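# Four arms carry a loaded container onto a pallet

## Task

Carry the container until it sits completely on the pallet. Keep it level the whole way, never let anything drop freely more than a few centimetres, and make sure its load is still inside at the end. The arm bases, in metres, with headings in degrees measured counter-clockwise from +x, are: arm1 x=-0.33 y=+0.72 z=+1.07 facing -71; arm2 x=+0.07 y=-0.47 z=+1.10 facing +102; arm3 x=+0.62 y=-0.60 z=+0.63 facing +121; arm4 x=+0.69 y=+0.75 z=+0.61 facing -100. When finished, every gripper must release and the arms must back away. The result only counts if it stays in place without any robot holding it.

## Robot and tools

Setup: four identical i2rt Big YAM arms (arm1, arm2, arm3, arm4). Each has six joints, a two-finger gripper and a wrist camera. A fixed room camera, cam_high, watches the scene. With joints 1 and 6 at zero and the hand level and pointing forward, the wrist camera rides on top of the hand and looks toward the fingertips. The hand can reach roughly 1.0 m from the joint-1 axis. Joints move at different speeds, so the hand can sweep a wide, curved path between two postures.

Frame: there is one scene frame with its origin on the floor and +z pointing up. The base positions and headings are given in the task. The hand point lies midway between the fingertips. The hand's z axis runs along the fingers, and the fingers close along its y axis.

execute_actions: "actions" is a list holding exactly one action, or no action at all. An empty list only returns state and images. The action is an object keyed by robot name. Each robot takes a "joints" object of absolute joint targets (not offsets), in radians, plus the gripper opening in metres. Every motion in the action starts at the same moment, and each may finish at a different time. The keys, with ranges and done-tolerances, are:
- joint1_rad: -2.879 to 2.879, ±0.045. Base yaw; positive is counter-clockwise seen from above; 0 unfolds the arm along its base heading.
- joint2_rad: 0 to 3.141, ±0.14. Shoulder; 0 has the upper arm pointing back, about level; increasing swings it up and then forward.
- joint3_rad: 0 to 3.019, ±0.09. Elbow; 0 has the forearm folded onto the upper arm; increasing opens it.
- joint4_rad: -1.692 to 1.57, ±0.055. Hand pitch; positive tilts the fingers up.
- joint5_rad: -1.57 to 1.57, ±0.03. Hand sideways swing; positive is toward the arm's right.
- joint6_rad: -2.094 to 2.094, ±0.035. Hand roll; positive is clockwise viewed from behind the hand.
- gripper_m: 0 to 0.093, ±0.003. The fingertip gap. Each finger pad pushes with up to about 50-62 N, and some grippers are weaker.
A single action lasts at most 15 s. If you omit a joint or a whole arm, it may keep pushing toward its previous target. An unknown key or an out-of-range value rejects the whole call, and nothing moves. "cameras" is an optional list drawn from arm1_cam_wrist, arm2_cam_wrist, arm3_cam_wrist, arm4_cam_wrist, cam_high and all. Leaving it out, giving null or giving ["all"] returns every camera; [] returns none. The "pictures" line lists the images in order; they are taken at the end of the call.

wait: "seconds" runs from 0 to 10. It sends no new command, the arms keep doing what they were doing, and it returns the same output as an empty action.

zoom_image: "camera" is one camera name. "region" is [x0, y0, x1, y1] in image pixels, measured from the top-left corner, at most 504 by 504. It works only on a camera that returned a full image in the latest result.

finished_scene: "scene" is the number of the current scene. It ends the scene for good, once the last command has been held. Its result says whether the goal was met. The goal must be met at that moment and must persist. Replying without any tool call ends the run.

Reading results: joint_positions reports the joint angles. joint_status reports how each commanded motion finished:
- off_target: the joint stopped short of its target and may still be pushing.
- contact_stop: the joint abandoned its target and holds where it stopped.
- time_out: the joint ran out of time. It then keeps its target, or a target limited to 0.375, 0.375, 0.113, 0.225, 0.075 and 0.3 rad (joints 1-6) from its current position, and keeps pushing. It will move there by itself if the path clears. To relieve it, command the joint to its reported position.
- "joint command not followed" (often with a "cause:" line): the self/inter-arm collision check blocked that arm's joint targets, and those joints show not_followed. Any gripper target in the same action still runs. The arm may retry the blocked targets with every later action.
on_its_own lists things the call did not command; "held at" there means the held target, not the actual position. Joint torques are reported in joint order, without the gripper. They are never zero, even in free air, and they carry a per-arm offset, a scale factor and noise, so read them loosely. A very small change of target may not move a joint at all. A joint bearing a load may sag.

Heat: holding a load warms the motors, including while you are deciding what to do. At 85 °C a MOTOR HOT warning appears. At 100 °C that arm goes limp and its gripper lets go (OVER-TEMPERATURE FAULT), and its named keys show limit_stop_at_motor_heat; once it has cooled, send the targets again. Avoid long, hard pushes and long holds.

Avoid: the arms do not stop when they touch something and can press hard. A strong squeeze between two robots ends the run in failure, and a hard impact may too. Nothing in the state reports robot-to-robot contact. The collision check can react too late, and between arms it ignores fingers, gripper housings and wrist cameras. Contact with objects, held or not, does not count as a robot collision. Arms do not wait for each other. Never knock anything out of the work area or onto the floor, because that fails the task. Loose objects may occasionally get a small push from outside. Carry the container level, lower it gently onto the pallet rather than dropping it, keep the load inside, then open every gripper and move the arms clear. Faster robot motion is better.

Each tool is called after "Emit:" in YAML: its name, and indented under it one key for each argument.

## Session

Emit:
execute_actions:
  actions: []

Scene clock: 0.00 s.
Joint torques (N m, as the arm reports them, + toward a larger angle): no reading
Motor temperatures (°C, as the motors report them): arm1=[20 20 23 20 19 21] | arm2=[20 21 21 22 22 21] | arm3=[23 20 20 22 21 22] | arm4=[23 20 20 21 20 22]
arm1.joint_positions: joint1_rad=+0.170 joint2_rad=+0.528 joint3_rad=+1.445 joint4_rad=-1.280 joint5_rad=-0.126 joint6_rad=+0.216 gripper_m=+0.094
arm1.joint_status: not commanded
arm1.hand: x=-0.2183 y=+0.5642 z=+1.6645 quat_wxyz=(-0.539, -0.464, -0.678, +0.188) (m; scene frame)
arm2.joint_positions: joint1_rad=-0.616 joint2_rad=+0.446 joint3_rad=+1.337 joint4_rad=-1.350 joint5_rad=-0.025 joint6_rad=+0.195 gripper_m=+0.094
arm2.joint_status: not commanded
arm2.hand: x=+0.1430 y=-0.3170 z=+1.6463 quat_wxyz=(-0.400, +0.397, -0.751, -0.344) (m; scene frame)
arm3.joint_positions: joint1_rad=-0.604 joint2_rad=+0.605 joint3_rad=+1.404 joint4_rad=-1.285 joint5_rad=-0.233 joint6_rad=-0.240 gripper_m=+0.094
arm3.joint_status: not commanded
arm3.hand: x=+0.5876 y=-0.3599 z=+1.1904 quat_wxyz=(-0.354, +0.694, -0.501, -0.378) (m; scene frame)
arm4.joint_positions: joint1_rad=-0.424 joint2_rad=+0.512 joint3_rad=+1.392 joint4_rad=-1.378 joint5_rad=+0.069 joint6_rad=+0.099 gripper_m=+0.094
arm4.joint_status: not commanded
arm4.hand: x=+0.5770 y=+0.6098 z=+1.1632 quat_wxyz=(-0.237, -0.785, -0.343, +0.458) (m; scene frame)
pictures: arm1_cam_wrist, arm2_cam_wrist, arm3_cam_wrist, arm4_cam_wrist, cam_high
Images, in order (width x height): arm1_cam_wrist 504x504, arm2_cam_wrist 504x504, arm3_cam_wrist 504x504, arm4_cam_wrist 504x504, cam_high 504x504.

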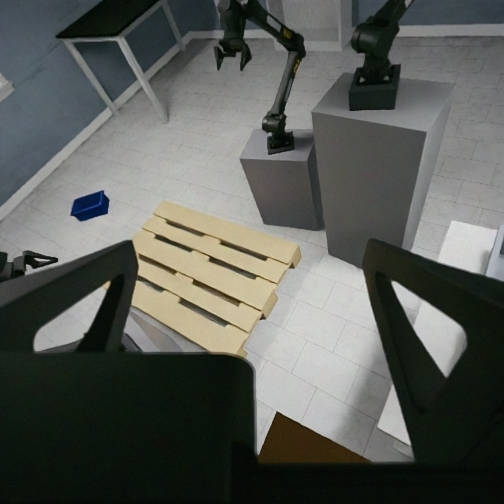

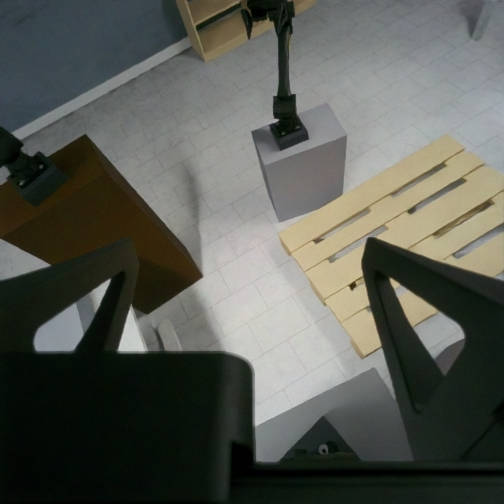

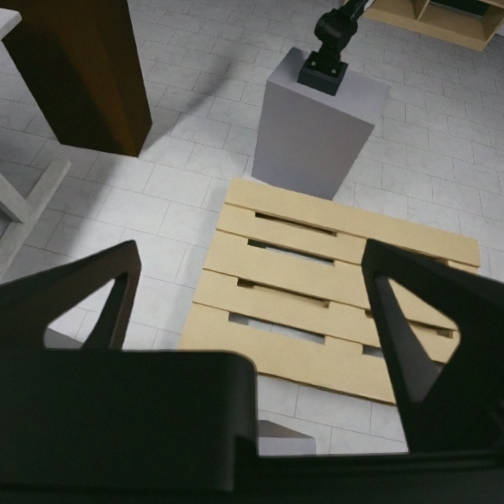

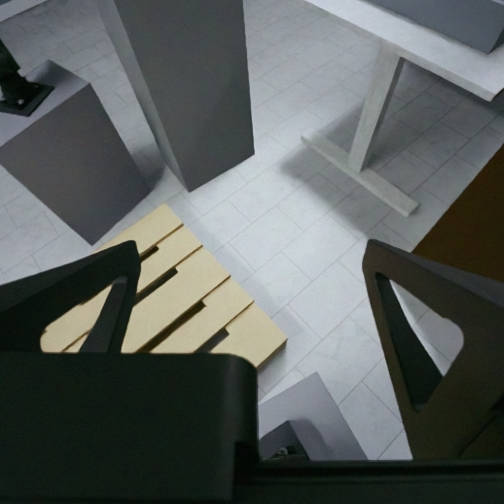

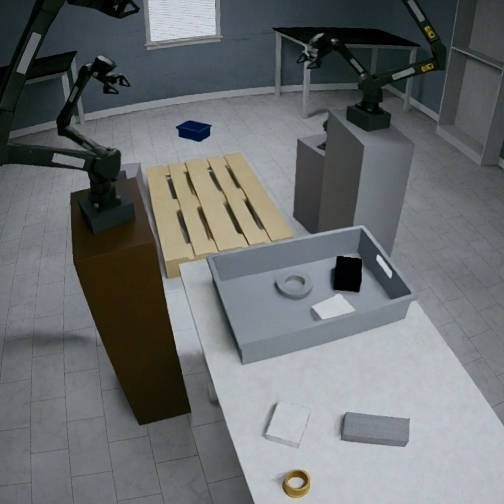

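Emit:
execute_actions:
  actions:
    - {"arm1":{"joints":{"joint1_rad":-0.3,"joint2_rad":1.0,"joint3_rad":1.2,"joint4_rad":-1.3,"joint5_rad":0,"joint6_rad":0}},"arm2":{"joints":{"joint1_rad":0.5,"joint2_rad":1.0,"joint3_rad":1.2,"joint4_rad":-1.3,"joint5_rad":0,"joint6_rad":0}},"arm3":{"joints":{"joint5_rad":0,"joint6_rad":0}},"arm4":{"joints":{"joint5_rad":0,"joint6_rad":0}}}

Emit:
execute_actions:
  actions:
    - {"arm3":{"joints":{"joint4_rad":-0.3}},"arm4":{"joints":{"joint3_rad":0.6}},"arm1":{"joints":{"joint2_rad":1.4}},"arm2":{"joints":{"joint2_rad":1.4}}}
  cameras: ["arm1_cam_wrist","arm2_cam_wrist"]

Scene clock: 18.87 s.
Joint torques (N m, as the arm reports them, + toward a larger angle): arm1=[-0.88 -6.28 11.17  0.96  0.06 -0.13] | arm2=[-0.04 -6.17 11.45  1.48 -0.03 -0.09] | arm3=[-1.3   0.3   8.74  2.19  0.2   0.  ] | arm4=[ 1.32  3.02 10.1   1.95 -0.35 -0.18]
Motor temperatures (°C, as the motors report them): arm1=[20 20 25 20 19 21] | arm2=[20 21 23 22 22 21] | arm3=[23 20 21 23 21 22] | arm4=[23 20 22 21 20 22]
arm1.joint_positions: joint1_rad=-0.296 joint2_rad=+0.998 joint3_rad=+1.179 joint4_rad=-1.287 joint5_rad=-0.002 joint6_rad=+0.012 gripper_m=+0.094
arm1.joint_status: all done
arm1.hand: x=-0.3149 y=+0.3607 z=+1.4027 quat_wxyz=(-0.169, -0.680, -0.696, +0.158) (m; scene frame)
arm2.joint_positions: joint1_rad=+0.499 joint2_rad=+1.015 joint3_rad=+1.202 joint4_rad=-1.313 joint5_rad=+0.001 joint6_rad=+0.013 gripper_m=+0.094
arm2.joint_status: all done
arm2.hand: x=-0.1572 y=-0.1985 z=+1.4449 quat_wxyz=(-0.091, +0.881, -0.415, -0.208) (m; scene frame)
arm3.joint_positions: joint1_rad=-0.604 joint2_rad=+0.605 joint3_rad=+1.404 joint4_rad=-1.285 joint5_rad=-0.004 joint6_rad=-0.013 gripper_m=+0.094
arm3.joint_status: all done
arm3.hand: x=+0.6269 y=-0.3584 z=+1.1886 quat_wxyz=(-0.378, +0.593, -0.621, -0.346) (m; scene frame)
arm4.joint_positions: joint1_rad=-0.424 joint2_rad=+0.512 joint3_rad=+1.392 joint4_rad=-1.378 joint5_rad=+0.005 joint6_rad=+0.016 gripper_m=+0.094
arm4.joint_status: all done
arm4.hand: x=+0.5859 y=+0.6033 z=+1.1630 quat_wxyz=(-0.242, -0.763, -0.390, +0.455) (m; scene frame)
pictures: arm1_cam_wrist, arm2_cam_wrist, arm3_cam_wrist, arm4_cam_wrist, cam_high
Images, in order (width x height): arm1_cam_wrist 504x504, arm2_cam_wrist 504x504, arm3_cam_wrist 504x504, arm4_cam_wrist 504x504, cam_high 504x504.

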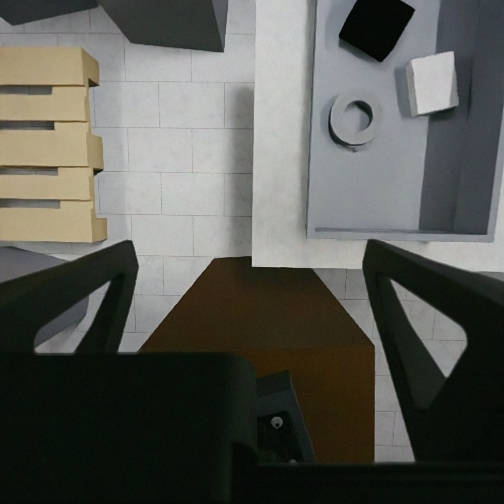

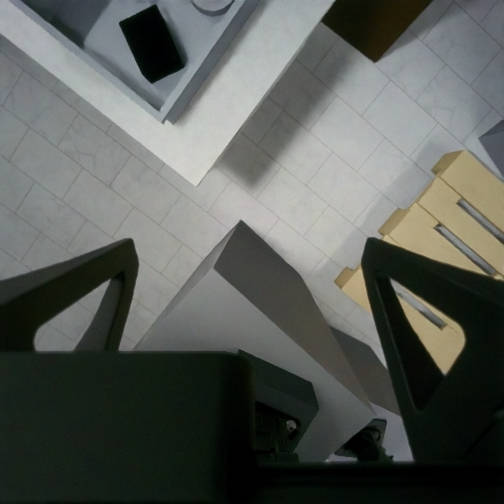

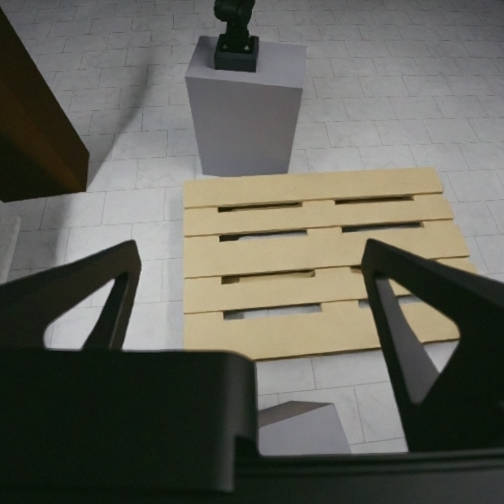

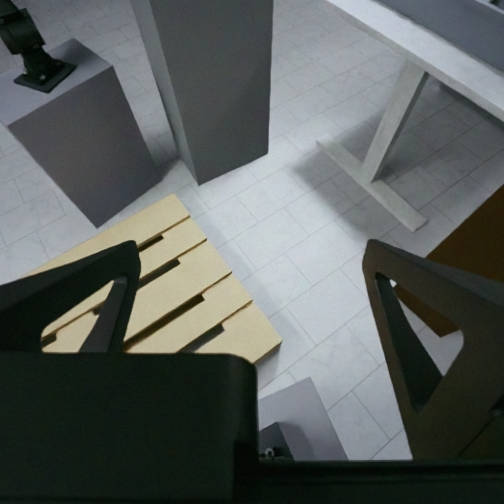

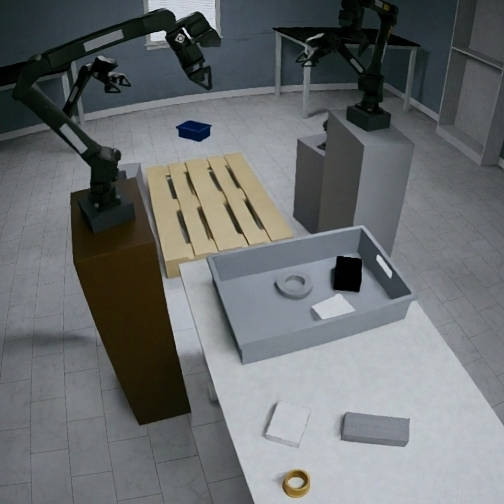

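Scene clock: 20.40 s.
Joint torques (N m, as the arm reports them, + toward a larger angle): arm1=[ -0.88 -13.32  10.36   0.39   0.07  -0.12] | arm2=[ -0.04 -11.56  10.59   0.7   -0.03  -0.09] | arm3=[-1.13  0.75  8.54  2.61  0.2  -0.03] | arm4=[ 1.33  0.15 11.76  1.01 -0.34 -0.18]
Motor temperatures (°C, as the motors report them): arm1=[20 20 25 20 19 21] | arm2=[20 21 23 22 22 21] | arm3=[23 20 22 23 21 22] | arm4=[23 20 22 21 20 22]
arm1.joint_positions: joint1_rad=-0.296 joint2_rad=+1.409 joint3_rad=+1.179 joint4_rad=-1.287 joint5_rad=-0.002 joint6_rad=+0.012 gripper_m=+0.094
arm1.joint_status: all done
arm1.hand: x=-0.3126 y=+0.3073 z=+1.2510 quat_wxyz=(-0.022, -0.699, -0.715, +0.017) (m; scene frame)
arm2.joint_positions: joint1_rad=+0.499 joint2_rad=+1.412 joint3_rad=+1.202 joint4_rad=-1.313 joint5_rad=+0.001 joint6_rad=+0.013 gripper_m=+0.094
arm2.joint_status: all done
arm2.hand: x=-0.1940 y=-0.1569 z=+1.2985 quat_wxyz=(-0.010, +0.905, -0.425, -0.029) (m; scene frame)
arm3.joint_positions: joint1_rad=-0.604 joint2_rad=+0.605 joint3_rad=+1.404 joint4_rad=-0.323 joint5_rad=-0.004 joint6_rad=-0.013 gripper_m=+0.094
arm3.joint_status: all done
arm3.hand: x=+0.6249 y=-0.3549 z=+1.4161 quat_wxyz=(-0.626, +0.365, -0.376, -0.577) (m; scene frame)
arm4.joint_positions: joint1_rad=-0.424 joint2_rad=+0.515 joint3_rad=+0.597 joint4_rad=-1.378 joint5_rad=+0.005 joint6_rad=+0.016 gripper_m=+0.094
arm4.joint_status: all done
arm4.hand: x=+0.5910 y=+0.6093 z=+0.7814 quat_wxyz=(-0.065, -0.881, -0.452, +0.125) (m; scene frame)
pictures: arm1_cam_wrist, arm2_cam_wrist
Images, in order (width x height): arm1_cam_wrist 504x504, arm2_cam_wrist 504x504.

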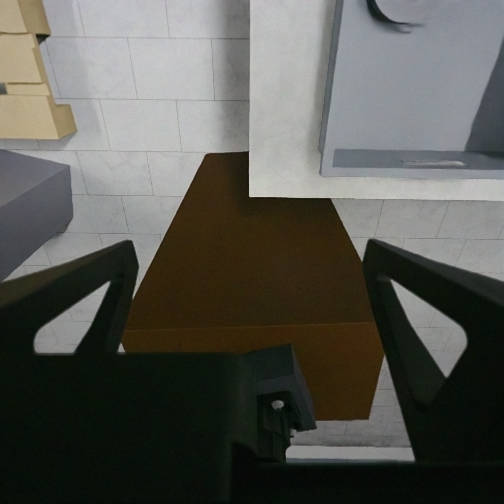

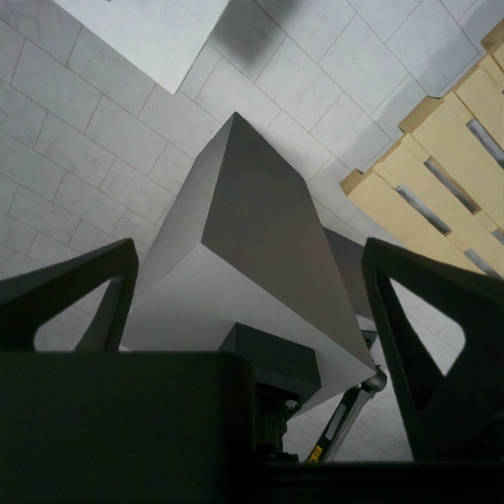

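Emit:
execute_actions:
  actions:
    - {"arm1":{"joints":{"joint1_rad":-1.046,"joint2_rad":2.0,"joint3_rad":1.754,"joint4_rad":-1.025,"joint6_rad":-0.714}},"arm2":{"joints":{"joint1_rad":0.608,"joint2_rad":2.1,"joint3_rad":1.857,"joint4_rad":-1.028,"joint6_rad":0.817}},"arm3":{"joints":{"joint1_rad":-0.9,"joint4_rad":-1.3}},"arm4":{"joints":{"joint1_rad":0.5,"joint3_rad":1.3}}}
  cameras: []

Emit:
execute_actions:
  actions:
    - {"arm1":{"joints":{"joint2_rad":2.3}},"arm2":{"joints":{"joint2_rad":2.4}}}
  cameras: ["arm1_cam_wrist","arm2_cam_wrist","cam_high"]

Scene clock: 142.17 s.
Joint torques (N m, as the arm reports them, + toward a larger angle): arm1=[ -1.66 -24.36  12.21   1.23  -0.14  -0.11] | arm2=[ -0.79 -21.28  15.8    1.     0.04   0.18] | arm3=[-2.27  0.35  8.73  1.48  0.14 -0.04] | arm4=[ 2.16  1.99 12.    1.87 -0.21 -0.16]
Motor temperatures (°C, as the motors report them): arm1=[20 21 30 20 19 21] | arm2=[20 22 26 22 22 21] | arm3=[23 20 23 23 21 22] | arm4=[23 20 25 21 20 22]
arm1.joint_positions: joint1_rad=-1.046 joint2_rad=+2.012 joint3_rad=+1.710 joint4_rad=-1.029 joint5_rad=+0.001 joint6_rad=-0.702 gripper_m=+0.094
arm1.joint_status: all done
arm1.hand: x=-0.7656 y=+0.2161 z=+1.1590 quat_wxyz=(-0.010, -0.707, -0.697, +0.119) (m; scene frame)
arm2.joint_positions: joint1_rad=+0.616 joint2_rad=+2.088 joint3_rad=+1.803 joint4_rad=-1.040 joint5_rad=+0.001 joint6_rad=+0.803 gripper_m=+0.094
arm2.joint_status: all done
arm2.hand: x=-0.4357 y=+0.0009 z=+1.1925 quat_wxyz=(+0.006, +0.707, -0.695, -0.129) (m; scene frame)
arm3.joint_positions: joint1_rad=-0.890 joint2_rad=+0.605 joint3_rad=+1.404 joint4_rad=-1.288 joint5_rad=-0.003 joint6_rad=-0.012 gripper_m=+0.094
arm3.joint_status: all done
arm3.hand: x=+0.6920 y=-0.3727 z=+1.1885 quat_wxyz=(-0.424, +0.499, -0.699, -0.287) (m; scene frame)
arm4.joint_positions: joint1_rad=+0.489 joint2_rad=+0.512 joint3_rad=+1.276 joint4_rad=-1.378 joint5_rad=+0.002 joint6_rad=+0.015 gripper_m=+0.094
arm4.joint_status: all done
arm4.hand: x=+0.7522 y=+0.5611 z=+1.1081 quat_wxyz=(-0.374, -0.527, -0.712, +0.274) (m; scene frame)
pictures: none
No camera images: the call's "cameras" was empty. Leave "cameras" out to get every camera's image.

Scene clock: 143.53 s.
Joint torques (N m, as the arm reports them, + toward a larger angle): arm1=[ -0.66 -25.35   9.03   0.81  -0.13  -0.12] | arm2=[ -0.83 -24.75  10.95   0.34   0.04   0.19] | arm3=[-2.65  0.5   8.75  1.45  0.16 -0.07] | arm4=[ 2.18  2.25 11.97  1.86 -0.21 -0.16]
Motor temperatures (°C, as the motors report them): arm1=[20 22 30 20 19 21] | arm2=[20 22 26 22 22 21] | arm3=[23 20 23 23 21 22] | arm4=[23 20 25 21 20 22]
arm1.joint_positions: joint1_rad=-1.046 joint2_rad=+2.304 joint3_rad=+1.734 joint4_rad=-1.029 joint5_rad=+0.001 joint6_rad=-0.703 gripper_m=+0.094
arm1.joint_status: all done
arm1.hand: x=-0.7468 y=+0.2368 z=+0.9815 quat_wxyz=(+0.000, -0.712, -0.702, -0.015) (m; scene frame)
arm2.joint_positions: joint1_rad=+0.616 joint2_rad=+2.413 joint3_rad=+1.837 joint4_rad=-1.039 joint5_rad=+0.001 joint6_rad=+0.804 gripper_m=+0.094
arm2.joint_status: all done
arm2.hand: x=-0.4127 y=-0.0221 z=+0.9905 quat_wxyz=(+0.002, +0.713, -0.701, +0.015) (m; scene frame)
arm3.joint_positions: joint1_rad=-0.890 joint2_rad=+0.605 joint3_rad=+1.404 joint4_rad=-1.288 joint5_rad=-0.003 joint6_rad=-0.012 gripper_m=+0.094
arm3.joint_status: not commanded
arm3.hand: x=+0.6920 y=-0.3727 z=+1.1885 quat_wxyz=(-0.424, +0.499, -0.699, -0.287) (m; scene frame)
arm4.joint_positions: joint1_rad=+0.489 joint2_rad=+0.512 joint3_rad=+1.276 joint4_rad=-1.378 joint5_rad=+0.002 joint6_rad=+0.015 gripper_m=+0.094
arm4.joint_status: not commanded
arm4.hand: x=+0.7522 y=+0.5611 z=+1.1081 quat_wxyz=(-0.374, -0.527, -0.712, +0.274) (m; scene frame)
pictures: arm1_cam_wrist, arm2_cam_wrist, cam_high
Images, in order (width x height): arm1_cam_wrist 504x504, arm2_cam_wrist 504x504, cam_high 504x504.

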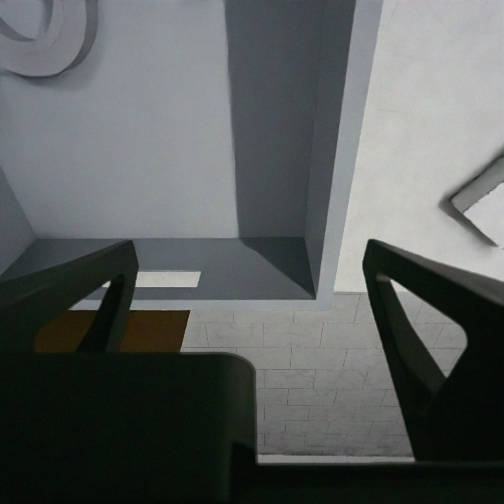

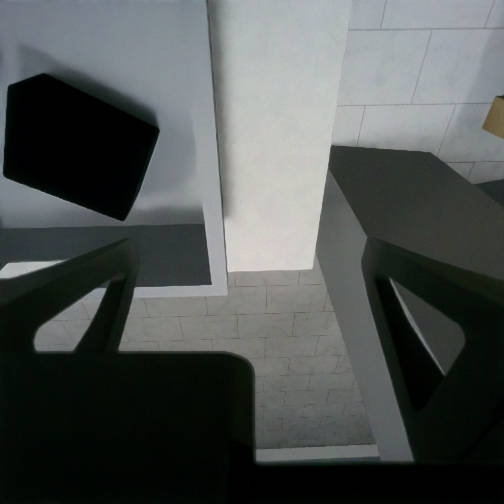

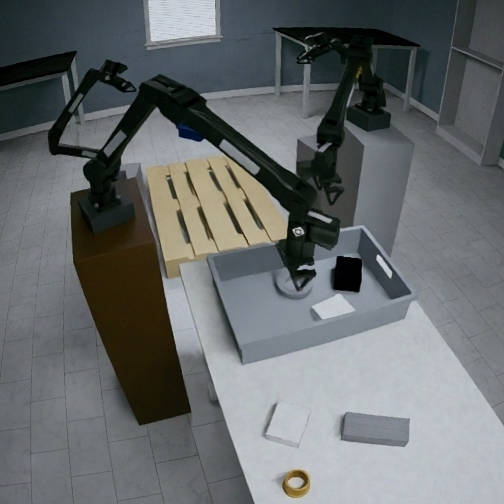

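Emit:
execute_actions:
  actions:
    - {"arm1":{"joints":{"joint1_rad":-1.115,"joint2_rad":2.572,"joint3_rad":1.965,"joint4_rad":-0.93,"joint6_rad":-0.795,"gripper_m":0.05}},"arm2":{"joints":{"joint1_rad":0.634,"joint2_rad":2.625,"joint3_rad":1.985,"joint4_rad":-0.895,"joint6_rad":0.856,"gripper_m":0.05}}}
  cameras: ["arm1_cam_wrist","arm2_cam_wrist"]

Scene clock: 168.33 s.
Joint torques (N m, as the arm reports them, + toward a larger angle): arm1=[  0.31 -28.34   9.3    0.86  -0.14  -0.12] | arm2=[  0.34 -23.89  10.8    0.51   0.04   0.19] | arm3=[-2.08  0.59  8.85  1.43  0.16 -0.03] | arm4=[ 2.15  2.23 11.97  1.87 -0.21 -0.17]
Motor temperatures (°C, as the motors report them): arm1=[20 23 30 20 19 21] | arm2=[20 24 26 22 22 21] | arm3=[23 20 24 23 21 22] | arm4=[23 20 25 21 20 22]
arm1.joint_positions: joint1_rad=-1.122 joint2_rad=+2.582 joint3_rad=+1.938 joint4_rad=-0.936 joint5_rad=+0.001 joint6_rad=-0.783 gripper_m=+0.050
arm1.joint_status: all done
arm1.hand: x=-0.8116 y=+0.2403 z=+0.8661 quat_wxyz=(-0.001, -0.710, -0.704, -0.005) (m; scene frame)
arm2.joint_positions: joint1_rad=+0.630 joint2_rad=+2.606 joint3_rad=+1.963 joint4_rad=-0.906 joint5_rad=+0.001 joint6_rad=+0.843 gripper_m=+0.050
arm2.joint_status: all done
arm2.hand: x=-0.4452 y=-0.0059 z=+0.9026 quat_wxyz=(+0.003, +0.705, -0.709, -0.017) (m; scene frame)
arm3.joint_positions: joint1_rad=-0.890 joint2_rad=+0.605 joint3_rad=+1.404 joint4_rad=-1.288 joint5_rad=-0.003 joint6_rad=-0.012 gripper_m=+0.094
arm3.joint_status: not commanded
arm3.hand: x=+0.6920 y=-0.3727 z=+1.1885 quat_wxyz=(-0.424, +0.499, -0.699, -0.287) (m; scene frame)
arm4.joint_positions: joint1_rad=+0.489 joint2_rad=+0.512 joint3_rad=+1.276 joint4_rad=-1.378 joint5_rad=+0.002 joint6_rad=+0.015 gripper_m=+0.094
arm4.joint_status: not commanded
arm4.hand: x=+0.7522 y=+0.5611 z=+1.1081 quat_wxyz=(-0.374, -0.527, -0.712, +0.274) (m; scene frame)
pictures: arm1_cam_wrist, arm2_cam_wrist
Images, in order (width x height): arm1_cam_wrist 504x504, arm2_cam_wrist 504x504.

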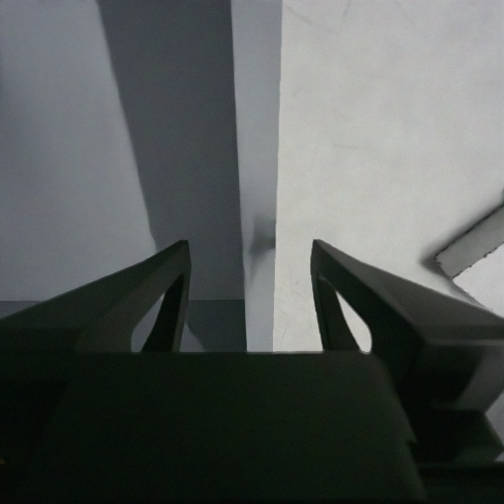

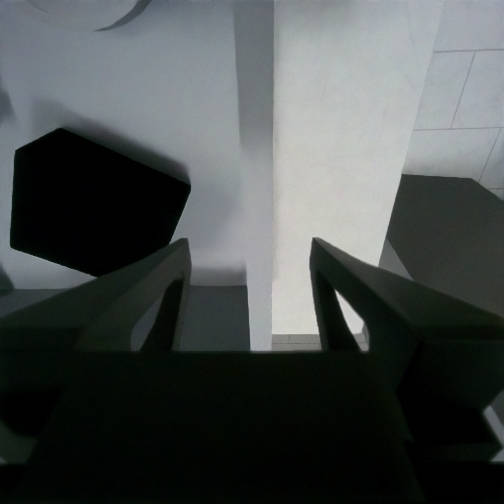

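Emit:
execute_actions:
  actions:
    - {"arm1":{"joints":{"joint2_rad":2.695,"joint3_rad":2.018,"joint4_rad":-0.858}},"arm2":{"joints":{"joint2_rad":2.797,"joint3_rad":2.09,"joint4_rad":-0.832}}}
  cameras: ["arm1_cam_wrist","arm2_cam_wrist","cam_high"]

Scene clock: 178.10 s.
Joint torques (N m, as the arm reports them, + toward a larger angle): arm1=[ -0.14 -27.55   8.56   1.03  -0.14  -0.12] | arm2=[  0.1  -20.73  10.03   0.49  -0.03   0.18] | arm3=[-2.19  0.54  8.73  1.43  0.15 -0.05] | arm4=[ 2.14  2.26 11.97  1.87 -0.21 -0.16]
Motor temperatures (°C, as the motors report them): arm1=[20 24 30 20 19 21] | arm2=[20 24 26 22 22 21] | arm3=[23 20 24 23 21 22] | arm4=[23 20 25 21 20 22]
arm1.joint_positions: joint1_rad=-1.122 joint2_rad=+2.689 joint3_rad=+1.997 joint4_rad=-0.868 joint5_rad=+0.001 joint6_rad=-0.784 gripper_m=+0.050
arm1.joint_status: all done
arm1.hand: x=-0.8161 y=+0.2356 z=+0.8125 quat_wxyz=(-0.001, -0.710, -0.704, +0.005) (m; scene frame)
arm2.joint_positions: joint1_rad=+0.632 joint2_rad=+2.728 joint3_rad=+2.077 joint4_rad=-0.840 joint5_rad=+0.002 joint6_rad=+0.843 gripper_m=+0.050
arm2.joint_status: all done
arm2.hand: x=-0.4662 y=+0.0113 z=+0.8568 quat_wxyz=(+0.004, +0.704, -0.708, -0.047) (m; scene frame)
arm3.joint_positions: joint1_rad=-0.890 joint2_rad=+0.605 joint3_rad=+1.404 joint4_rad=-1.288 joint5_rad=-0.003 joint6_rad=-0.012 gripper_m=+0.094
arm3.joint_status: not commanded
arm3.hand: x=+0.6920 y=-0.3727 z=+1.1885 quat_wxyz=(-0.424, +0.499, -0.699, -0.287) (m; scene frame)
arm4.joint_positions: joint1_rad=+0.489 joint2_rad=+0.512 joint3_rad=+1.276 joint4_rad=-1.378 joint5_rad=+0.002 joint6_rad=+0.015 gripper_m=+0.094
arm4.joint_status: not commanded
arm4.hand: x=+0.7522 y=+0.5611 z=+1.1081 quat_wxyz=(-0.374, -0.527, -0.712, +0.274) (m; scene frame)
pictures: arm1_cam_wrist, arm2_cam_wrist, cam_high
Images, in order (width x height): arm1_cam_wrist 504x504, arm2_cam_wrist 504x504, cam_high 504x504.

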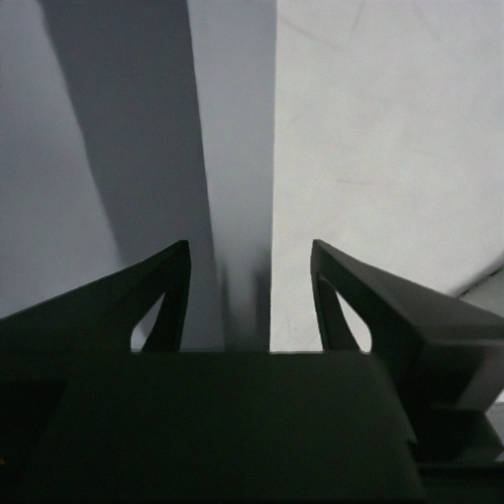

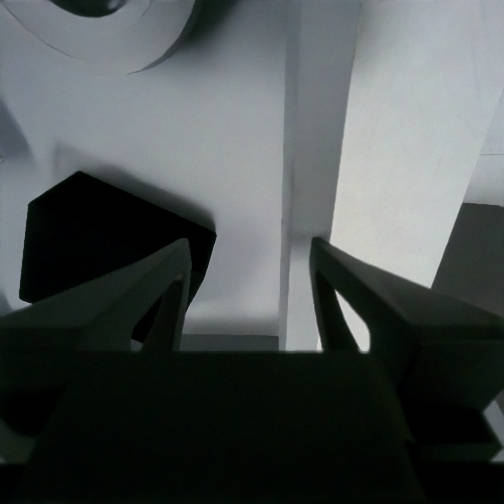

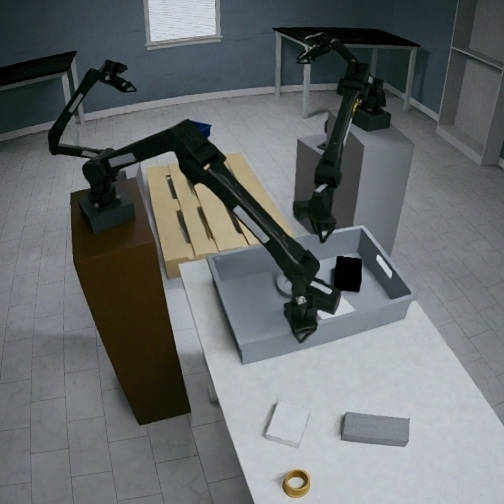

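Emit:
execute_actions:
  actions:
    - {"arm2":{"joints":{"joint2_rad":2.66}}}
  cameras: []

Emit:
execute_actions:
  actions:
    - {"arm2":{"joints":{"joint2_rad":2.66,"joint3_rad":2.0,"joint4_rad":-0.88}}}
  cameras: ["arm2_cam_wrist"]

Scene clock: 189.13 s.
Joint torques (N m, as the arm reports them, + toward a larger angle): arm1=[ -0.25 -27.12   8.57   1.05  -0.15  -0.11] | arm2=[  0.16 -26.79  10.49   0.61  -0.02   0.17] | arm3=[-1.6   0.4   8.71  1.4   0.14 -0.02] | arm4=[ 2.17  2.24 11.97  1.86 -0.21 -0.17]
Motor temperatures (°C, as the motors report them): arm1=[20 24 29 20 19 21] | arm2=[20 24 26 22 22 21] | arm3=[23 20 24 23 21 22] | arm4=[23 20 25 21 20 22]
arm1.joint_positions: joint1_rad=-1.122 joint2_rad=+2.689 joint3_rad=+1.997 joint4_rad=-0.868 joint5_rad=+0.001 joint6_rad=-0.784 gripper_m=+0.050
arm1.joint_status: not commanded
arm1.hand: x=-0.8161 y=+0.2356 z=+0.8125 quat_wxyz=(-0.001, -0.710, -0.704, +0.005) (m; scene frame)
arm2.joint_positions: joint1_rad=+0.632 joint2_rad=+2.667 joint3_rad=+2.077 joint4_rad=-0.840 joint5_rad=+0.002 joint6_rad=+0.843 gripper_m=+0.050
arm2.joint_status: all done
arm2.hand: x=-0.4822 y=+0.0260 z=+0.9003 quat_wxyz=(+0.006, +0.703, -0.707, -0.077) (m; scene frame)
arm3.joint_positions: joint1_rad=-0.890 joint2_rad=+0.605 joint3_rad=+1.404 joint4_rad=-1.288 joint5_rad=-0.003 joint6_rad=-0.012 gripper_m=+0.094
arm3.joint_status: not commanded
arm3.hand: x=+0.6920 y=-0.3727 z=+1.1885 quat_wxyz=(-0.424, +0.499, -0.699, -0.287) (m; scene frame)
arm4.joint_positions: joint1_rad=+0.489 joint2_rad=+0.512 joint3_rad=+1.276 joint4_rad=-1.378 joint5_rad=+0.002 joint6_rad=+0.015 gripper_m=+0.094
arm4.joint_status: not commanded
arm4.hand: x=+0.7522 y=+0.5611 z=+1.1081 quat_wxyz=(-0.374, -0.527, -0.712, +0.274) (m; scene frame)
pictures: none
No camera images: the call's "cameras" was empty. Leave "cameras" out to get every camera's image.

Scene clock: 190.03 s.
Joint torques (N m, as the arm reports them, + toward a larger angle): arm1=[ -0.16 -27.03   8.59   1.05  -0.15  -0.12] | arm2=[  0.09 -25.68   8.2   -0.5   -0.02   0.18] | arm3=[-2.05  0.26  8.8   1.31  0.14 -0.03] | arm4=[ 2.18  2.26 11.97  1.87 -0.21 -0.17]
Motor temperatures (°C, as the motors report them): arm1=[20 24 29 20 19 21] | arm2=[20 24 26 22 22 21] | arm3=[23 20 24 23 21 22] | arm4=[23 20 25 21 20 22]
arm1.joint_positions: joint1_rad=-1.122 joint2_rad=+2.689 joint3_rad=+1.997 joint4_rad=-0.868 joint5_rad=+0.001 joint6_rad=-0.784 gripper_m=+0.050
arm1.joint_status: not commanded
arm1.hand: x=-0.8161 y=+0.2356 z=+0.8125 quat_wxyz=(-0.001, -0.710, -0.704, +0.005) (m; scene frame)
arm2.joint_positions: joint1_rad=+0.632 joint2_rad=+2.662 joint3_rad=+2.008 joint4_rad=-0.867 joint5_rad=+0.002 joint6_rad=+0.843 gripper_m=+0.050
arm2.joint_status: all done
arm2.hand: x=-0.4546 y=+0.0010 z=+0.8794 quat_wxyz=(+0.003, +0.705, -0.709, -0.031) (m; scene frame)
arm3.joint_positions: joint1_rad=-0.890 joint2_rad=+0.605 joint3_rad=+1.404 joint4_rad=-1.288 joint5_rad=-0.003 joint6_rad=-0.012 gripper_m=+0.094
arm3.joint_status: not commanded
arm3.hand: x=+0.6920 y=-0.3727 z=+1.1885 quat_wxyz=(-0.424, +0.499, -0.699, -0.287) (m; scene frame)
arm4.joint_positions: joint1_rad=+0.489 joint2_rad=+0.512 joint3_rad=+1.276 joint4_rad=-1.378 joint5_rad=+0.002 joint6_rad=+0.015 gripper_m=+0.094
arm4.joint_status: not commanded
arm4.hand: x=+0.7522 y=+0.5611 z=+1.1081 quat_wxyz=(-0.374, -0.527, -0.712, +0.274) (m; scene frame)
pictures: arm2_cam_wrist
Images, in order (width x height): arm2_cam_wrist 504x504.

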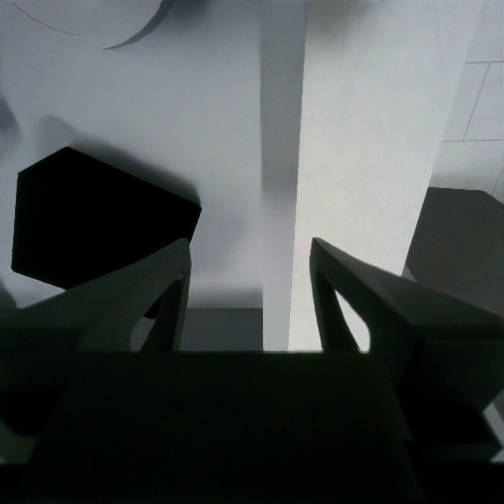

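Emit:
execute_actions:
  actions:
    - {"arm2":{"joints":{"joint2_rad":2.735}}}
  cameras: []

Emit:
execute_actions:
  actions:
    - {"arm2":{"joints":{"joint2_rad":2.79,"joint3_rad":2.08,"joint4_rad":-0.84}}}
  cameras: ["arm2_cam_wrist"]

Scene clock: 195.50 s.
Joint torques (N m, as the arm reports them, + toward a larger angle): arm1=[ -0.18 -27.1    8.59   1.03  -0.14  -0.11] | arm2=[  0.18 -21.67   7.96  -0.6   -0.02   0.18] | arm3=[-2.28  0.19  8.73  1.51  0.14 -0.03] | arm4=[ 2.2   2.25 11.98  1.86 -0.21 -0.16]
Motor temperatures (°C, as the motors report them): arm1=[20 24 29 20 19 21] | arm2=[20 24 25 22 22 21] | arm3=[23 20 24 23 21 22] | arm4=[23 20 25 21 20 22]
arm1.joint_positions: joint1_rad=-1.122 joint2_rad=+2.689 joint3_rad=+1.997 joint4_rad=-0.868 joint5_rad=+0.001 joint6_rad=-0.784 gripper_m=+0.050
arm1.joint_status: not commanded
arm1.hand: x=-0.8161 y=+0.2356 z=+0.8125 quat_wxyz=(-0.001, -0.710, -0.704, +0.005) (m; scene frame)
arm2.joint_positions: joint1_rad=+0.632 joint2_rad=+2.683 joint3_rad=+2.008 joint4_rad=-0.867 joint5_rad=+0.002 joint6_rad=+0.843 gripper_m=+0.050
arm2.joint_status: all done
arm2.hand: x=-0.4489 y=-0.0042 z=+0.8648 quat_wxyz=(+0.003, +0.705, -0.709, -0.021) (m; scene frame)
arm3.joint_positions: joint1_rad=-0.890 joint2_rad=+0.605 joint3_rad=+1.404 joint4_rad=-1.288 joint5_rad=-0.003 joint6_rad=-0.012 gripper_m=+0.094
arm3.joint_status: not commanded
arm3.hand: x=+0.6920 y=-0.3727 z=+1.1885 quat_wxyz=(-0.424, +0.499, -0.699, -0.287) (m; scene frame)
arm4.joint_positions: joint1_rad=+0.489 joint2_rad=+0.512 joint3_rad=+1.276 joint4_rad=-1.378 joint5_rad=+0.002 joint6_rad=+0.015 gripper_m=+0.094
arm4.joint_status: not commanded
arm4.hand: x=+0.7522 y=+0.5611 z=+1.1081 quat_wxyz=(-0.374, -0.527, -0.712, +0.274) (m; scene frame)
pictures: none
No camera images: the call's "cameras" was empty. Leave "cameras" out to get every camera's image.

Scene clock: 196.43 s.
Joint torques (N m, as the arm reports them, + toward a larger angle): arm1=[ -0.17 -27.08   8.61   1.07  -0.14  -0.12] | arm2=[  0.11 -22.39  12.38   0.68  -0.02   0.18] | arm3=[-2.07  0.53  8.75  1.38  0.13 -0.02] | arm4=[ 2.18  2.25 11.97  1.86 -0.21 -0.16]
Motor temperatures (°C, as the motors report them): arm1=[20 24 29 20 19 21] | arm2=[20 24 26 22 22 21] | arm3=[23 20 24 23 21 22] | arm4=[23 20 25 21 20 22]
arm1.joint_positions: joint1_rad=-1.122 joint2_rad=+2.689 joint3_rad=+1.997 joint4_rad=-0.868 joint5_rad=+0.001 joint6_rad=-0.784 gripper_m=+0.050
arm1.joint_status: not commanded
arm1.hand: x=-0.8161 y=+0.2356 z=+0.8125 quat_wxyz=(-0.001, -0.710, -0.704, +0.005) (m; scene frame)
arm2.joint_positions: joint1_rad=+0.632 joint2_rad=+2.749 joint3_rad=+2.035 joint4_rad=-0.855 joint5_rad=+0.002 joint6_rad=+0.843 gripper_m=+0.050
arm2.joint_status: all done
arm2.hand: x=-0.4422 y=-0.0105 z=+0.8291 quat_wxyz=(+0.002, +0.705, -0.709, -0.007) (m; scene frame)
arm3.joint_positions: joint1_rad=-0.890 joint2_rad=+0.605 joint3_rad=+1.404 joint4_rad=-1.288 joint5_rad=-0.003 joint6_rad=-0.012 gripper_m=+0.094
arm3.joint_status: not commanded
arm3.hand: x=+0.6920 y=-0.3727 z=+1.1885 quat_wxyz=(-0.424, +0.499, -0.699, -0.287) (m; scene frame)
arm4.joint_positions: joint1_rad=+0.489 joint2_rad=+0.512 joint3_rad=+1.276 joint4_rad=-1.378 joint5_rad=+0.002 joint6_rad=+0.015 gripper_m=+0.094
arm4.joint_status: not commanded
arm4.hand: x=+0.7522 y=+0.5611 z=+1.1081 quat_wxyz=(-0.374, -0.527, -0.712, +0.274) (m; scene frame)
pictures: arm2_cam_wrist
Images, in order (width x height): arm2_cam_wrist 504x504.

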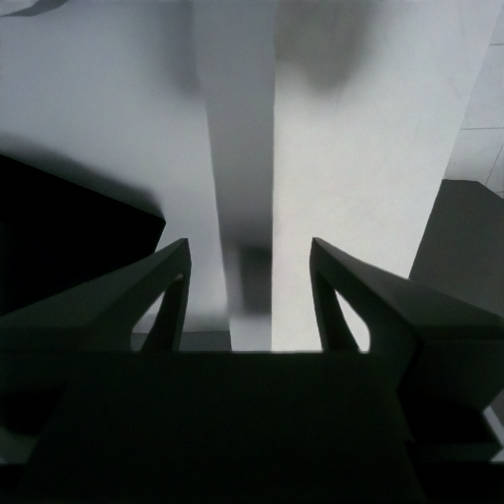

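Emit:
execute_actions:
  actions:
    - {"arm2":{"joints":{"joint2_rad":2.83,"joint3_rad":2.09}},"arm1":{"joints":{"joint2_rad":2.73}}}
  cameras: []

Emit:
execute_actions:
  actions:
    - {"arm2":{"joints":{"gripper_m":0}},"arm1":{"joints":{"gripper_m":0}}}
  cameras: ["arm1_cam_wrist","arm2_cam_wrist"]

Scene clock: 206.93 s.
Joint torques (N m, as the arm reports them, + toward a larger angle): arm1=[ -0.16 -24.81   8.49   1.04  -0.14  -0.12] | arm2=[  0.11 -21.7   11.82   0.65  -0.02   0.19] | arm3=[-2.61  0.35  8.8   1.5   0.14 -0.05] | arm4=[ 2.16  2.3  11.97  1.86 -0.21 -0.16]
Motor temperatures (°C, as the motors report them): arm1=[20 25 30 20 19 21] | arm2=[20 24 26 22 22 21] | arm3=[23 20 24 23 21 22] | arm4=[23 20 26 21 20 22]
arm1.joint_positions: joint1_rad=-1.122 joint2_rad=+2.705 joint3_rad=+1.997 joint4_rad=-0.868 joint5_rad=+0.001 joint6_rad=-0.784 gripper_m=+0.050
arm1.joint_status: all done
arm1.hand: x=-0.8116 y=+0.2401 z=+0.8016 quat_wxyz=(-0.001, -0.710, -0.704, -0.003) (m; scene frame)
arm2.joint_positions: joint1_rad=+0.632 joint2_rad=+2.780 joint3_rad=+2.049 joint4_rad=-0.855 joint5_rad=+0.002 joint6_rad=+0.843 gripper_m=+0.050
arm2.joint_status: all done
arm2.hand: x=-0.4380 y=-0.0144 z=+0.8124 quat_wxyz=(+0.001, +0.705, -0.709, +0.001) (m; scene frame)
arm3.joint_positions: joint1_rad=-0.890 joint2_rad=+0.605 joint3_rad=+1.404 joint4_rad=-1.288 joint5_rad=-0.003 joint6_rad=-0.012 gripper_m=+0.094
arm3.joint_status: not commanded
arm3.hand: x=+0.6920 y=-0.3727 z=+1.1885 quat_wxyz=(-0.424, +0.499, -0.699, -0.287) (m; scene frame)
arm4.joint_positions: joint1_rad=+0.489 joint2_rad=+0.512 joint3_rad=+1.276 joint4_rad=-1.378 joint5_rad=+0.002 joint6_rad=+0.015 gripper_m=+0.094
arm4.joint_status: not commanded
arm4.hand: x=+0.7522 y=+0.5611 z=+1.1081 quat_wxyz=(-0.374, -0.527, -0.712, +0.274) (m; scene frame)
pictures: none
No camera images: the call's "cameras" was empty. Leave "cameras" out to get every camera's image.

Scene clock: 207.53 s.
Joint torques (N m, as the arm reports them, + toward a larger angle): arm1=[ -0.07 -25.29   8.45   1.05  -0.1    0.02] | arm2=[ -0.02 -21.72  11.59   0.34   0.33   0.3 ] | arm3=[-2.1   0.36  8.7   1.34  0.15 -0.05] | arm4=[ 2.16  2.26 11.96  1.86 -0.21 -0.16]
Motor temperatures (°C, as the motors report them): arm1=[20 25 30 20 19 21] | arm2=[20 24 26 22 22 21] | arm3=[23 20 24 23 21 22] | arm4=[23 20 26 21 20 22]
arm1.joint_positions: joint1_rad=-1.123 joint2_rad=+2.705 joint3_rad=+1.997 joint4_rad=-0.869 joint5_rad=+0.000 joint6_rad=-0.797 gripper_m=+0.014
arm1.joint_status: gripper_m off_target (ended at +0.014, target +0.000)
arm1.hand: x=-0.8120 y=+0.2404 z=+0.8017 quat_wxyz=(-0.002, -0.705, -0.709, -0.003) (m; scene frame)
arm2.joint_positions: joint1_rad=+0.634 joint2_rad=+2.781 joint3_rad=+2.052 joint4_rad=-0.849 joint5_rad=-0.006 joint6_rad=+0.832 gripper_m=+0.015
arm2.joint_status: gripper_m off_target (ended at +0.015, target +0.000)
arm2.hand: x=-0.4420 y=-0.0148 z=+0.8128 quat_wxyz=(+0.006, +0.710, -0.704, -0.003) (m; scene frame)
arm3.joint_positions: joint1_rad=-0.890 joint2_rad=+0.605 joint3_rad=+1.404 joint4_rad=-1.288 joint5_rad=-0.003 joint6_rad=-0.012 gripper_m=+0.094
arm3.joint_status: not commanded
arm3.hand: x=+0.6920 y=-0.3727 z=+1.1885 quat_wxyz=(-0.424, +0.499, -0.699, -0.287) (m; scene frame)
arm4.joint_positions: joint1_rad=+0.489 joint2_rad=+0.512 joint3_rad=+1.276 joint4_rad=-1.378 joint5_rad=+0.002 joint6_rad=+0.015 gripper_m=+0.094
arm4.joint_status: not commanded
arm4.hand: x=+0.7522 y=+0.5611 z=+1.1081 quat_wxyz=(-0.374, -0.527, -0.712, +0.274) (m; scene frame)
pictures: arm1_cam_wrist, arm2_cam_wrist
Images, in order (width x height): arm1_cam_wrist 504x504, arm2_cam_wrist 504x504.

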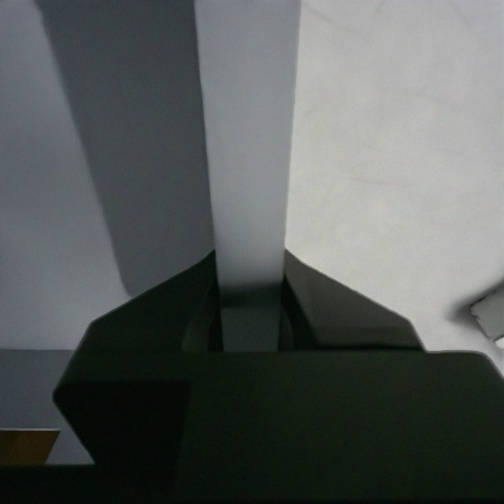

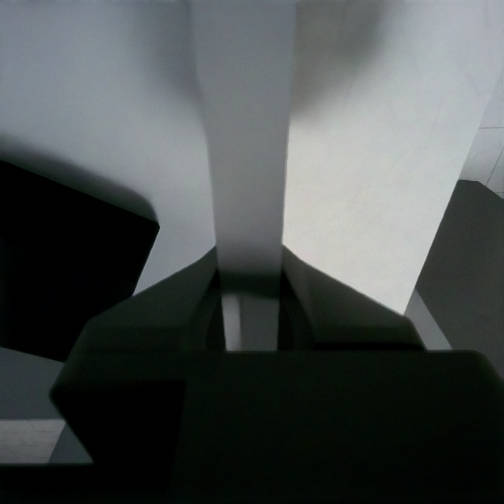

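Emit:
execute_actions:
  actions:
    - {"arm1":{"joints":{"joint2_rad":2.61,"joint3_rad":2.0,"joint4_rad":-0.89}},"arm2":{"joints":{"joint2_rad":2.685,"joint3_rad":2.05,"joint4_rad":-0.87}}}
  cameras: ["cam_high"]

Scene clock: 215.73 s.
Joint torques (N m, as the arm reports them, + toward a larger angle): arm1=[ -0.08 -35.45   7.86   0.08  -0.02  -0.04] | arm2=[ -0.02 -32.42   8.22  -0.96   0.32   0.28] | arm3=[-2.06  0.08  8.73  1.34  0.13 -0.03] | arm4=[ 2.16  2.22 11.98  1.86 -0.21 -0.16]
Motor temperatures (°C, as the motors report them): arm1=[20 25 29 20 19 21] | arm2=[20 24 26 22 22 21] | arm3=[23 20 24 23 21 22] | arm4=[23 20 26 21 20 22]
arm1.joint_positions: joint1_rad=-1.123 joint2_rad=+2.697 joint3_rad=+1.986 joint4_rad=-0.874 joint5_rad=-0.002 joint6_rad=-0.792 gripper_m=+0.014
arm1.joint_status: all done
arm1.hand: x=-0.8094 y=+0.2428 z=+0.8039 quat_wxyz=(-0.003, -0.707, -0.707, -0.007) (m; scene frame)
arm2.joint_positions: joint1_rad=+0.634 joint2_rad=+2.777 joint3_rad=+2.050 joint4_rad=-0.850 joint5_rad=-0.006 joint6_rad=+0.835 gripper_m=+0.015
arm2.joint_status: all done
arm2.hand: x=-0.4418 y=-0.0149 z=+0.8143 quat_wxyz=(+0.006, +0.709, -0.705, -0.003) (m; scene frame)
arm3.joint_positions: joint1_rad=-0.890 joint2_rad=+0.605 joint3_rad=+1.404 joint4_rad=-1.288 joint5_rad=-0.003 joint6_rad=-0.012 gripper_m=+0.094
arm3.joint_status: not commanded
arm3.hand: x=+0.6920 y=-0.3727 z=+1.1885 quat_wxyz=(-0.424, +0.499, -0.699, -0.287) (m; scene frame)
arm4.joint_positions: joint1_rad=+0.489 joint2_rad=+0.512 joint3_rad=+1.276 joint4_rad=-1.378 joint5_rad=+0.002 joint6_rad=+0.015 gripper_m=+0.094
arm4.joint_status: not commanded
arm4.hand: x=+0.7522 y=+0.5611 z=+1.1081 quat_wxyz=(-0.374, -0.527, -0.712, +0.274) (m; scene frame)
pictures: cam_high
Images, in order (width x height): cam_high 504x504.

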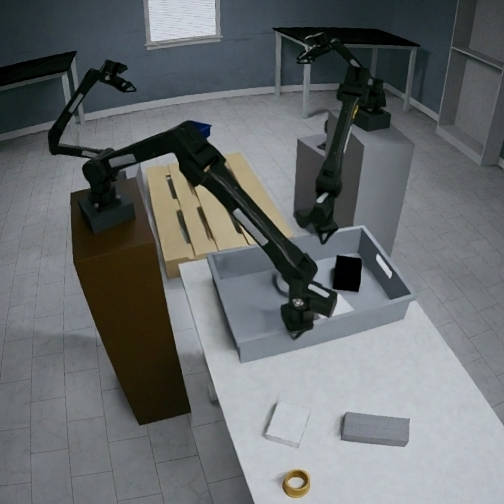

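Emit:
execute_actions:
  actions:
    - {"arm1":{"joints":{"joint2_rad":2.55,"joint3_rad":2.04,"joint4_rad":-0.875}},"arm2":{"joints":{"joint2_rad":2.61,"joint3_rad":2.10,"joint4_rad":-0.855}}}
  cameras: ["cam_high"]

Scene clock: 221.40 s.
Joint torques (N m, as the arm reports them, + toward a larger angle): arm1=[  0.18 -38.69  11.16   0.64  -0.29   0.07] | arm2=[ -0.36 -36.94  12.81  -0.26   0.73   0.3 ] | arm3=[-2.18  0.48  8.71  1.35  0.14 -0.03] | arm4=[ 2.15  2.25 11.97  1.86 -0.21 -0.16]
Motor temperatures (°C, as the motors report them): arm1=[20 26 30 20 19 21] | arm2=[20 25 26 22 22 21] | arm3=[23 20 24 23 21 22] | arm4=[23 20 26 21 20 22]
arm1.joint_positions: joint1_rad=-1.127 joint2_rad=+2.670 joint3_rad=+1.986 joint4_rad=-0.874 joint5_rad=+0.005 joint6_rad=-0.801 gripper_m=+0.014
arm1.joint_status: all done
arm1.hand: x=-0.8193 y=+0.2382 z=+0.8215 quat_wxyz=(+0.001, -0.705, -0.709, +0.006) (m; scene frame)
arm2.joint_positions: joint1_rad=+0.637 joint2_rad=+2.761 joint3_rad=+2.050 joint4_rad=-0.850 joint5_rad=-0.015 joint6_rad=+0.832 gripper_m=+0.015
arm2.joint_status: joint2_rad time_out (moved -0.016 of -0.167); the others done
arm2.on_its_own: joint2_rad reads +2.761 and still pushes toward +2.610 since a time_out
arm2.hand: x=-0.4495 y=-0.0133 z=+0.8254 quat_wxyz=(+0.011, +0.711, -0.703, -0.011) (m; scene frame)
arm3.joint_positions: joint1_rad=-0.890 joint2_rad=+0.605 joint3_rad=+1.404 joint4_rad=-1.288 joint5_rad=-0.003 joint6_rad=-0.012 gripper_m=+0.094
arm3.joint_status: not commanded
arm3.hand: x=+0.6920 y=-0.3727 z=+1.1885 quat_wxyz=(-0.424, +0.499, -0.699, -0.287) (m; scene frame)
arm4.joint_positions: joint1_rad=+0.489 joint2_rad=+0.512 joint3_rad=+1.276 joint4_rad=-1.378 joint5_rad=+0.002 joint6_rad=+0.015 gripper_m=+0.094
arm4.joint_status: not commanded
arm4.hand: x=+0.7522 y=+0.5611 z=+1.1081 quat_wxyz=(-0.374, -0.527, -0.712, +0.274) (m; scene frame)
pictures: cam_high
Images, in order (width x height): cam_high 504x504.

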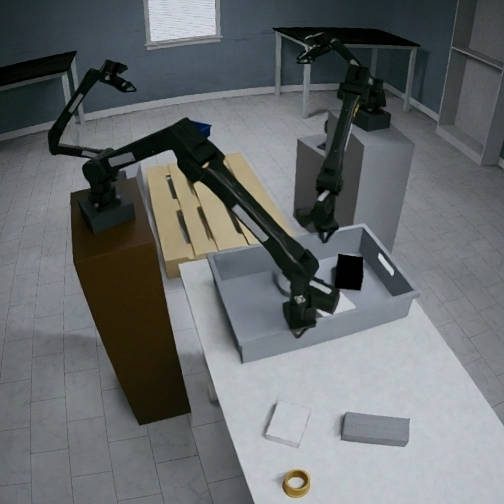

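Emit:
execute_actions:
  actions:
    - {"arm1":{"joints":{"joint2_rad":2.49,"joint3_rad":1.98,"joint4_rad":-0.9}},"arm2":{"joints":{"joint2_rad":2.53,"joint3_rad":2.035,"joint4_rad":-0.88}}}
  cameras: []

Scene clock: 240.17 s.
Joint torques (N m, as the arm reports them, + toward a larger angle): arm1=[  0.49 -36.33  10.12   0.7   -0.42   0.1 ] | arm2=[ -0.6  -36.99  11.22  -0.38   0.91   0.31] | arm3=[-2.35  0.19  8.73  1.39  0.13 -0.03] | arm4=[ 2.14  2.25 11.97  1.86 -0.21 -0.16]
Motor temperatures (°C, as the motors report them): arm1=[20 28 31 20 19 21] | arm2=[20 27 27 22 23 21] | arm3=[23 20 25 23 21 22] | arm4=[23 20 26 21 20 22]
arm1.joint_positions: joint1_rad=-1.130 joint2_rad=+2.589 joint3_rad=+1.943 joint4_rad=-0.899 joint5_rad=+0.009 joint6_rad=-0.806 gripper_m=+0.014
arm1.joint_status: all done
arm1.hand: x=-0.8229 y=+0.2390 z=+0.8627 quat_wxyz=(+0.003, -0.705, -0.709, +0.012) (m; scene frame)
arm2.joint_positions: joint1_rad=+0.640 joint2_rad=+2.683 joint3_rad=+2.005 joint4_rad=-0.872 joint5_rad=-0.019 joint6_rad=+0.831 gripper_m=+0.015
arm2.joint_status: joint2_rad time_out (moved -0.078 of -0.231); the others done
arm2.on_its_own: joint2_rad reads +2.683 and still pushes toward +2.530 since a time_out
arm2.hand: x=-0.4534 y=-0.0126 z=+0.8645 quat_wxyz=(+0.013, +0.712, -0.702, -0.017) (m; scene frame)
arm3.joint_positions: joint1_rad=-0.890 joint2_rad=+0.605 joint3_rad=+1.404 joint4_rad=-1.288 joint5_rad=-0.003 joint6_rad=-0.012 gripper_m=+0.094
arm3.joint_status: not commanded
arm3.hand: x=+0.6920 y=-0.3727 z=+1.1885 quat_wxyz=(-0.424, +0.499, -0.699, -0.287) (m; scene frame)
arm4.joint_positions: joint1_rad=+0.489 joint2_rad=+0.512 joint3_rad=+1.276 joint4_rad=-1.378 joint5_rad=+0.002 joint6_rad=+0.015 gripper_m=+0.094
arm4.joint_status: not commanded
arm4.hand: x=+0.7522 y=+0.5611 z=+1.1081 quat_wxyz=(-0.374, -0.527, -0.712, +0.274) (m; scene frame)
pictures: none
No camera images: the call's "cameras" was empty. Leave "cameras" out to get every camera's image.

Emit:
execute_actions:
  actions:
    - {"arm1":{"joints":{"joint1_rad":-1.055,"joint2_rad":2.43,"joint3_rad":1.80,"joint4_rad":-0.79,"joint6_rad":-0.72}},"arm2":{"joints":{"joint1_rad":0.572,"joint2_rad":2.445,"joint3_rad":1.84,"joint4_rad":-0.76,"joint6_rad":0.78}}}
  cameras: ["cam_high"]

Scene clock: 250.27 s.
Joint torques (N m, as the arm reports them, + toward a larger angle): arm1=[  0.62 -34.52   9.63   1.24  -0.02   0.27] | arm2=[ -0.11 -35.67  10.63   0.65   0.43   0.29] | arm3=[-2.34  0.19  8.93  1.43  0.14 -0.04] | arm4=[ 2.17  2.23 11.97  1.86 -0.21 -0.17]
Motor temperatures (°C, as the motors report them): arm1=[20 28 31 20 19 21] | arm2=[20 28 27 22 23 21] | arm3=[23 20 25 23 21 22] | arm4=[23 20 26 21 20 22]
arm1.joint_positions: joint1_rad=-1.068 joint2_rad=+2.522 joint3_rad=+1.759 joint4_rad=-0.806 joint5_rad=-0.002 joint6_rad=-0.747 gripper_m=+0.014
arm1.joint_status: all done
arm1.hand: x=-0.7603 y=+0.2412 z=+0.8521 quat_wxyz=(-0.003, -0.704, -0.710, +0.000) (m; scene frame)
arm2.joint_positions: joint1_rad=+0.572 joint2_rad=+2.598 joint3_rad=+1.807 joint4_rad=-0.775 joint5_rad=-0.008 joint6_rad=+0.758 gripper_m=+0.015
arm2.joint_status: joint2_rad time_out (moved -0.085 of -0.238); the others done
arm2.on_its_own: joint2_rad reads +2.598 and still pushes toward +2.445 since a time_out
arm2.hand: x=-0.3895 y=-0.0077 z=+0.8625 quat_wxyz=(+0.007, +0.714, -0.700, -0.009) (m; scene frame)
arm3.joint_positions: joint1_rad=-0.890 joint2_rad=+0.605 joint3_rad=+1.404 joint4_rad=-1.288 joint5_rad=-0.003 joint6_rad=-0.012 gripper_m=+0.094
arm3.joint_status: not commanded
arm3.hand: x=+0.6920 y=-0.3727 z=+1.1885 quat_wxyz=(-0.424, +0.499, -0.699, -0.287) (m; scene frame)
arm4.joint_positions: joint1_rad=+0.489 joint2_rad=+0.512 joint3_rad=+1.276 joint4_rad=-1.378 joint5_rad=+0.002 joint6_rad=+0.015 gripper_m=+0.094
arm4.joint_status: not commanded
arm4.hand: x=+0.7522 y=+0.5611 z=+1.1081 quat_wxyz=(-0.374, -0.527, -0.712, +0.274) (m; scene frame)
pictures: cam_high
Images, in order (width x height): cam_high 504x504.

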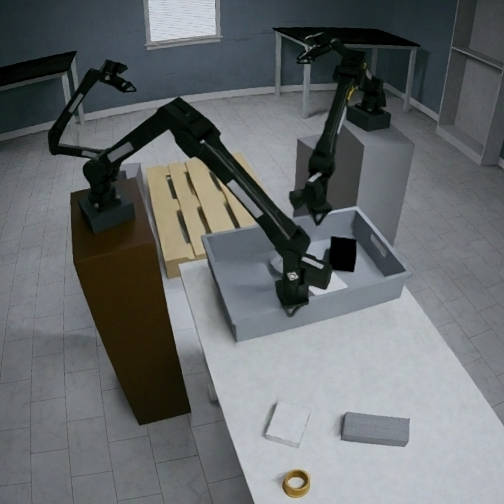

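Emit:
execute_actions:
  actions:
    - {"arm1":{"joints":{"joint1_rad":-0.925,"joint2_rad":2.33,"joint3_rad":1.54,"joint4_rad":-0.64,"joint6_rad":-0.59}},"arm2":{"joints":{"joint1_rad":0.463,"joint2_rad":2.345,"joint3_rad":1.555,"joint4_rad":-0.595,"joint6_rad":0.665}}}
  cameras: []

Scene clock: 256.90 s.
Joint torques (N m, as the arm reports them, + toward a larger angle): arm1=[  0.34 -30.55   8.92   1.19  -0.01   0.17] | arm2=[  0.81 -31.7    9.29   0.81   0.41   0.23] | arm3=[-2.06 -0.02  8.84  1.4   0.12 -0.03] | arm4=[ 2.18  2.25 11.97  1.86 -0.21 -0.16]
Motor temperatures (°C, as the motors report them): arm1=[20 28 31 20 19 21] | arm2=[20 28 27 22 23 21] | arm3=[23 20 25 23 21 22] | arm4=[23 20 26 21 20 22]
arm1.joint_positions: joint1_rad=-0.939 joint2_rad=+2.410 joint3_rad=+1.496 joint4_rad=-0.653 joint5_rad=-0.002 joint6_rad=-0.608 gripper_m=+0.014
arm1.joint_status: all done
arm1.hand: x=-0.6592 y=+0.2407 z=+0.8521 quat_wxyz=(-0.003, -0.707, -0.707, +0.001) (m; scene frame)
arm2.joint_positions: joint1_rad=+0.455 joint2_rad=+2.480 joint3_rad=+1.523 joint4_rad=-0.613 joint5_rad=-0.008 joint6_rad=+0.648 gripper_m=+0.015
arm2.joint_status: all done
arm2.hand: x=-0.2903 y=-0.0113 z=+0.8619 quat_wxyz=(+0.007, +0.712, -0.703, -0.008) (m; scene frame)
arm3.joint_positions: joint1_rad=-0.890 joint2_rad=+0.605 joint3_rad=+1.404 joint4_rad=-1.288 joint5_rad=-0.003 joint6_rad=-0.012 gripper_m=+0.094
arm3.joint_status: not commanded
arm3.hand: x=+0.6920 y=-0.3727 z=+1.1885 quat_wxyz=(-0.424, +0.499, -0.699, -0.287) (m; scene frame)
arm4.joint_positions: joint1_rad=+0.489 joint2_rad=+0.512 joint3_rad=+1.276 joint4_rad=-1.378 joint5_rad=+0.002 joint6_rad=+0.015 gripper_m=+0.094
arm4.joint_status: not commanded
arm4.hand: x=+0.7522 y=+0.5611 z=+1.1081 quat_wxyz=(-0.374, -0.527, -0.712, +0.274) (m; scene frame)
pictures: none
No camera images: the call's "cameras" was empty. Leave "cameras" out to get every camera's image.


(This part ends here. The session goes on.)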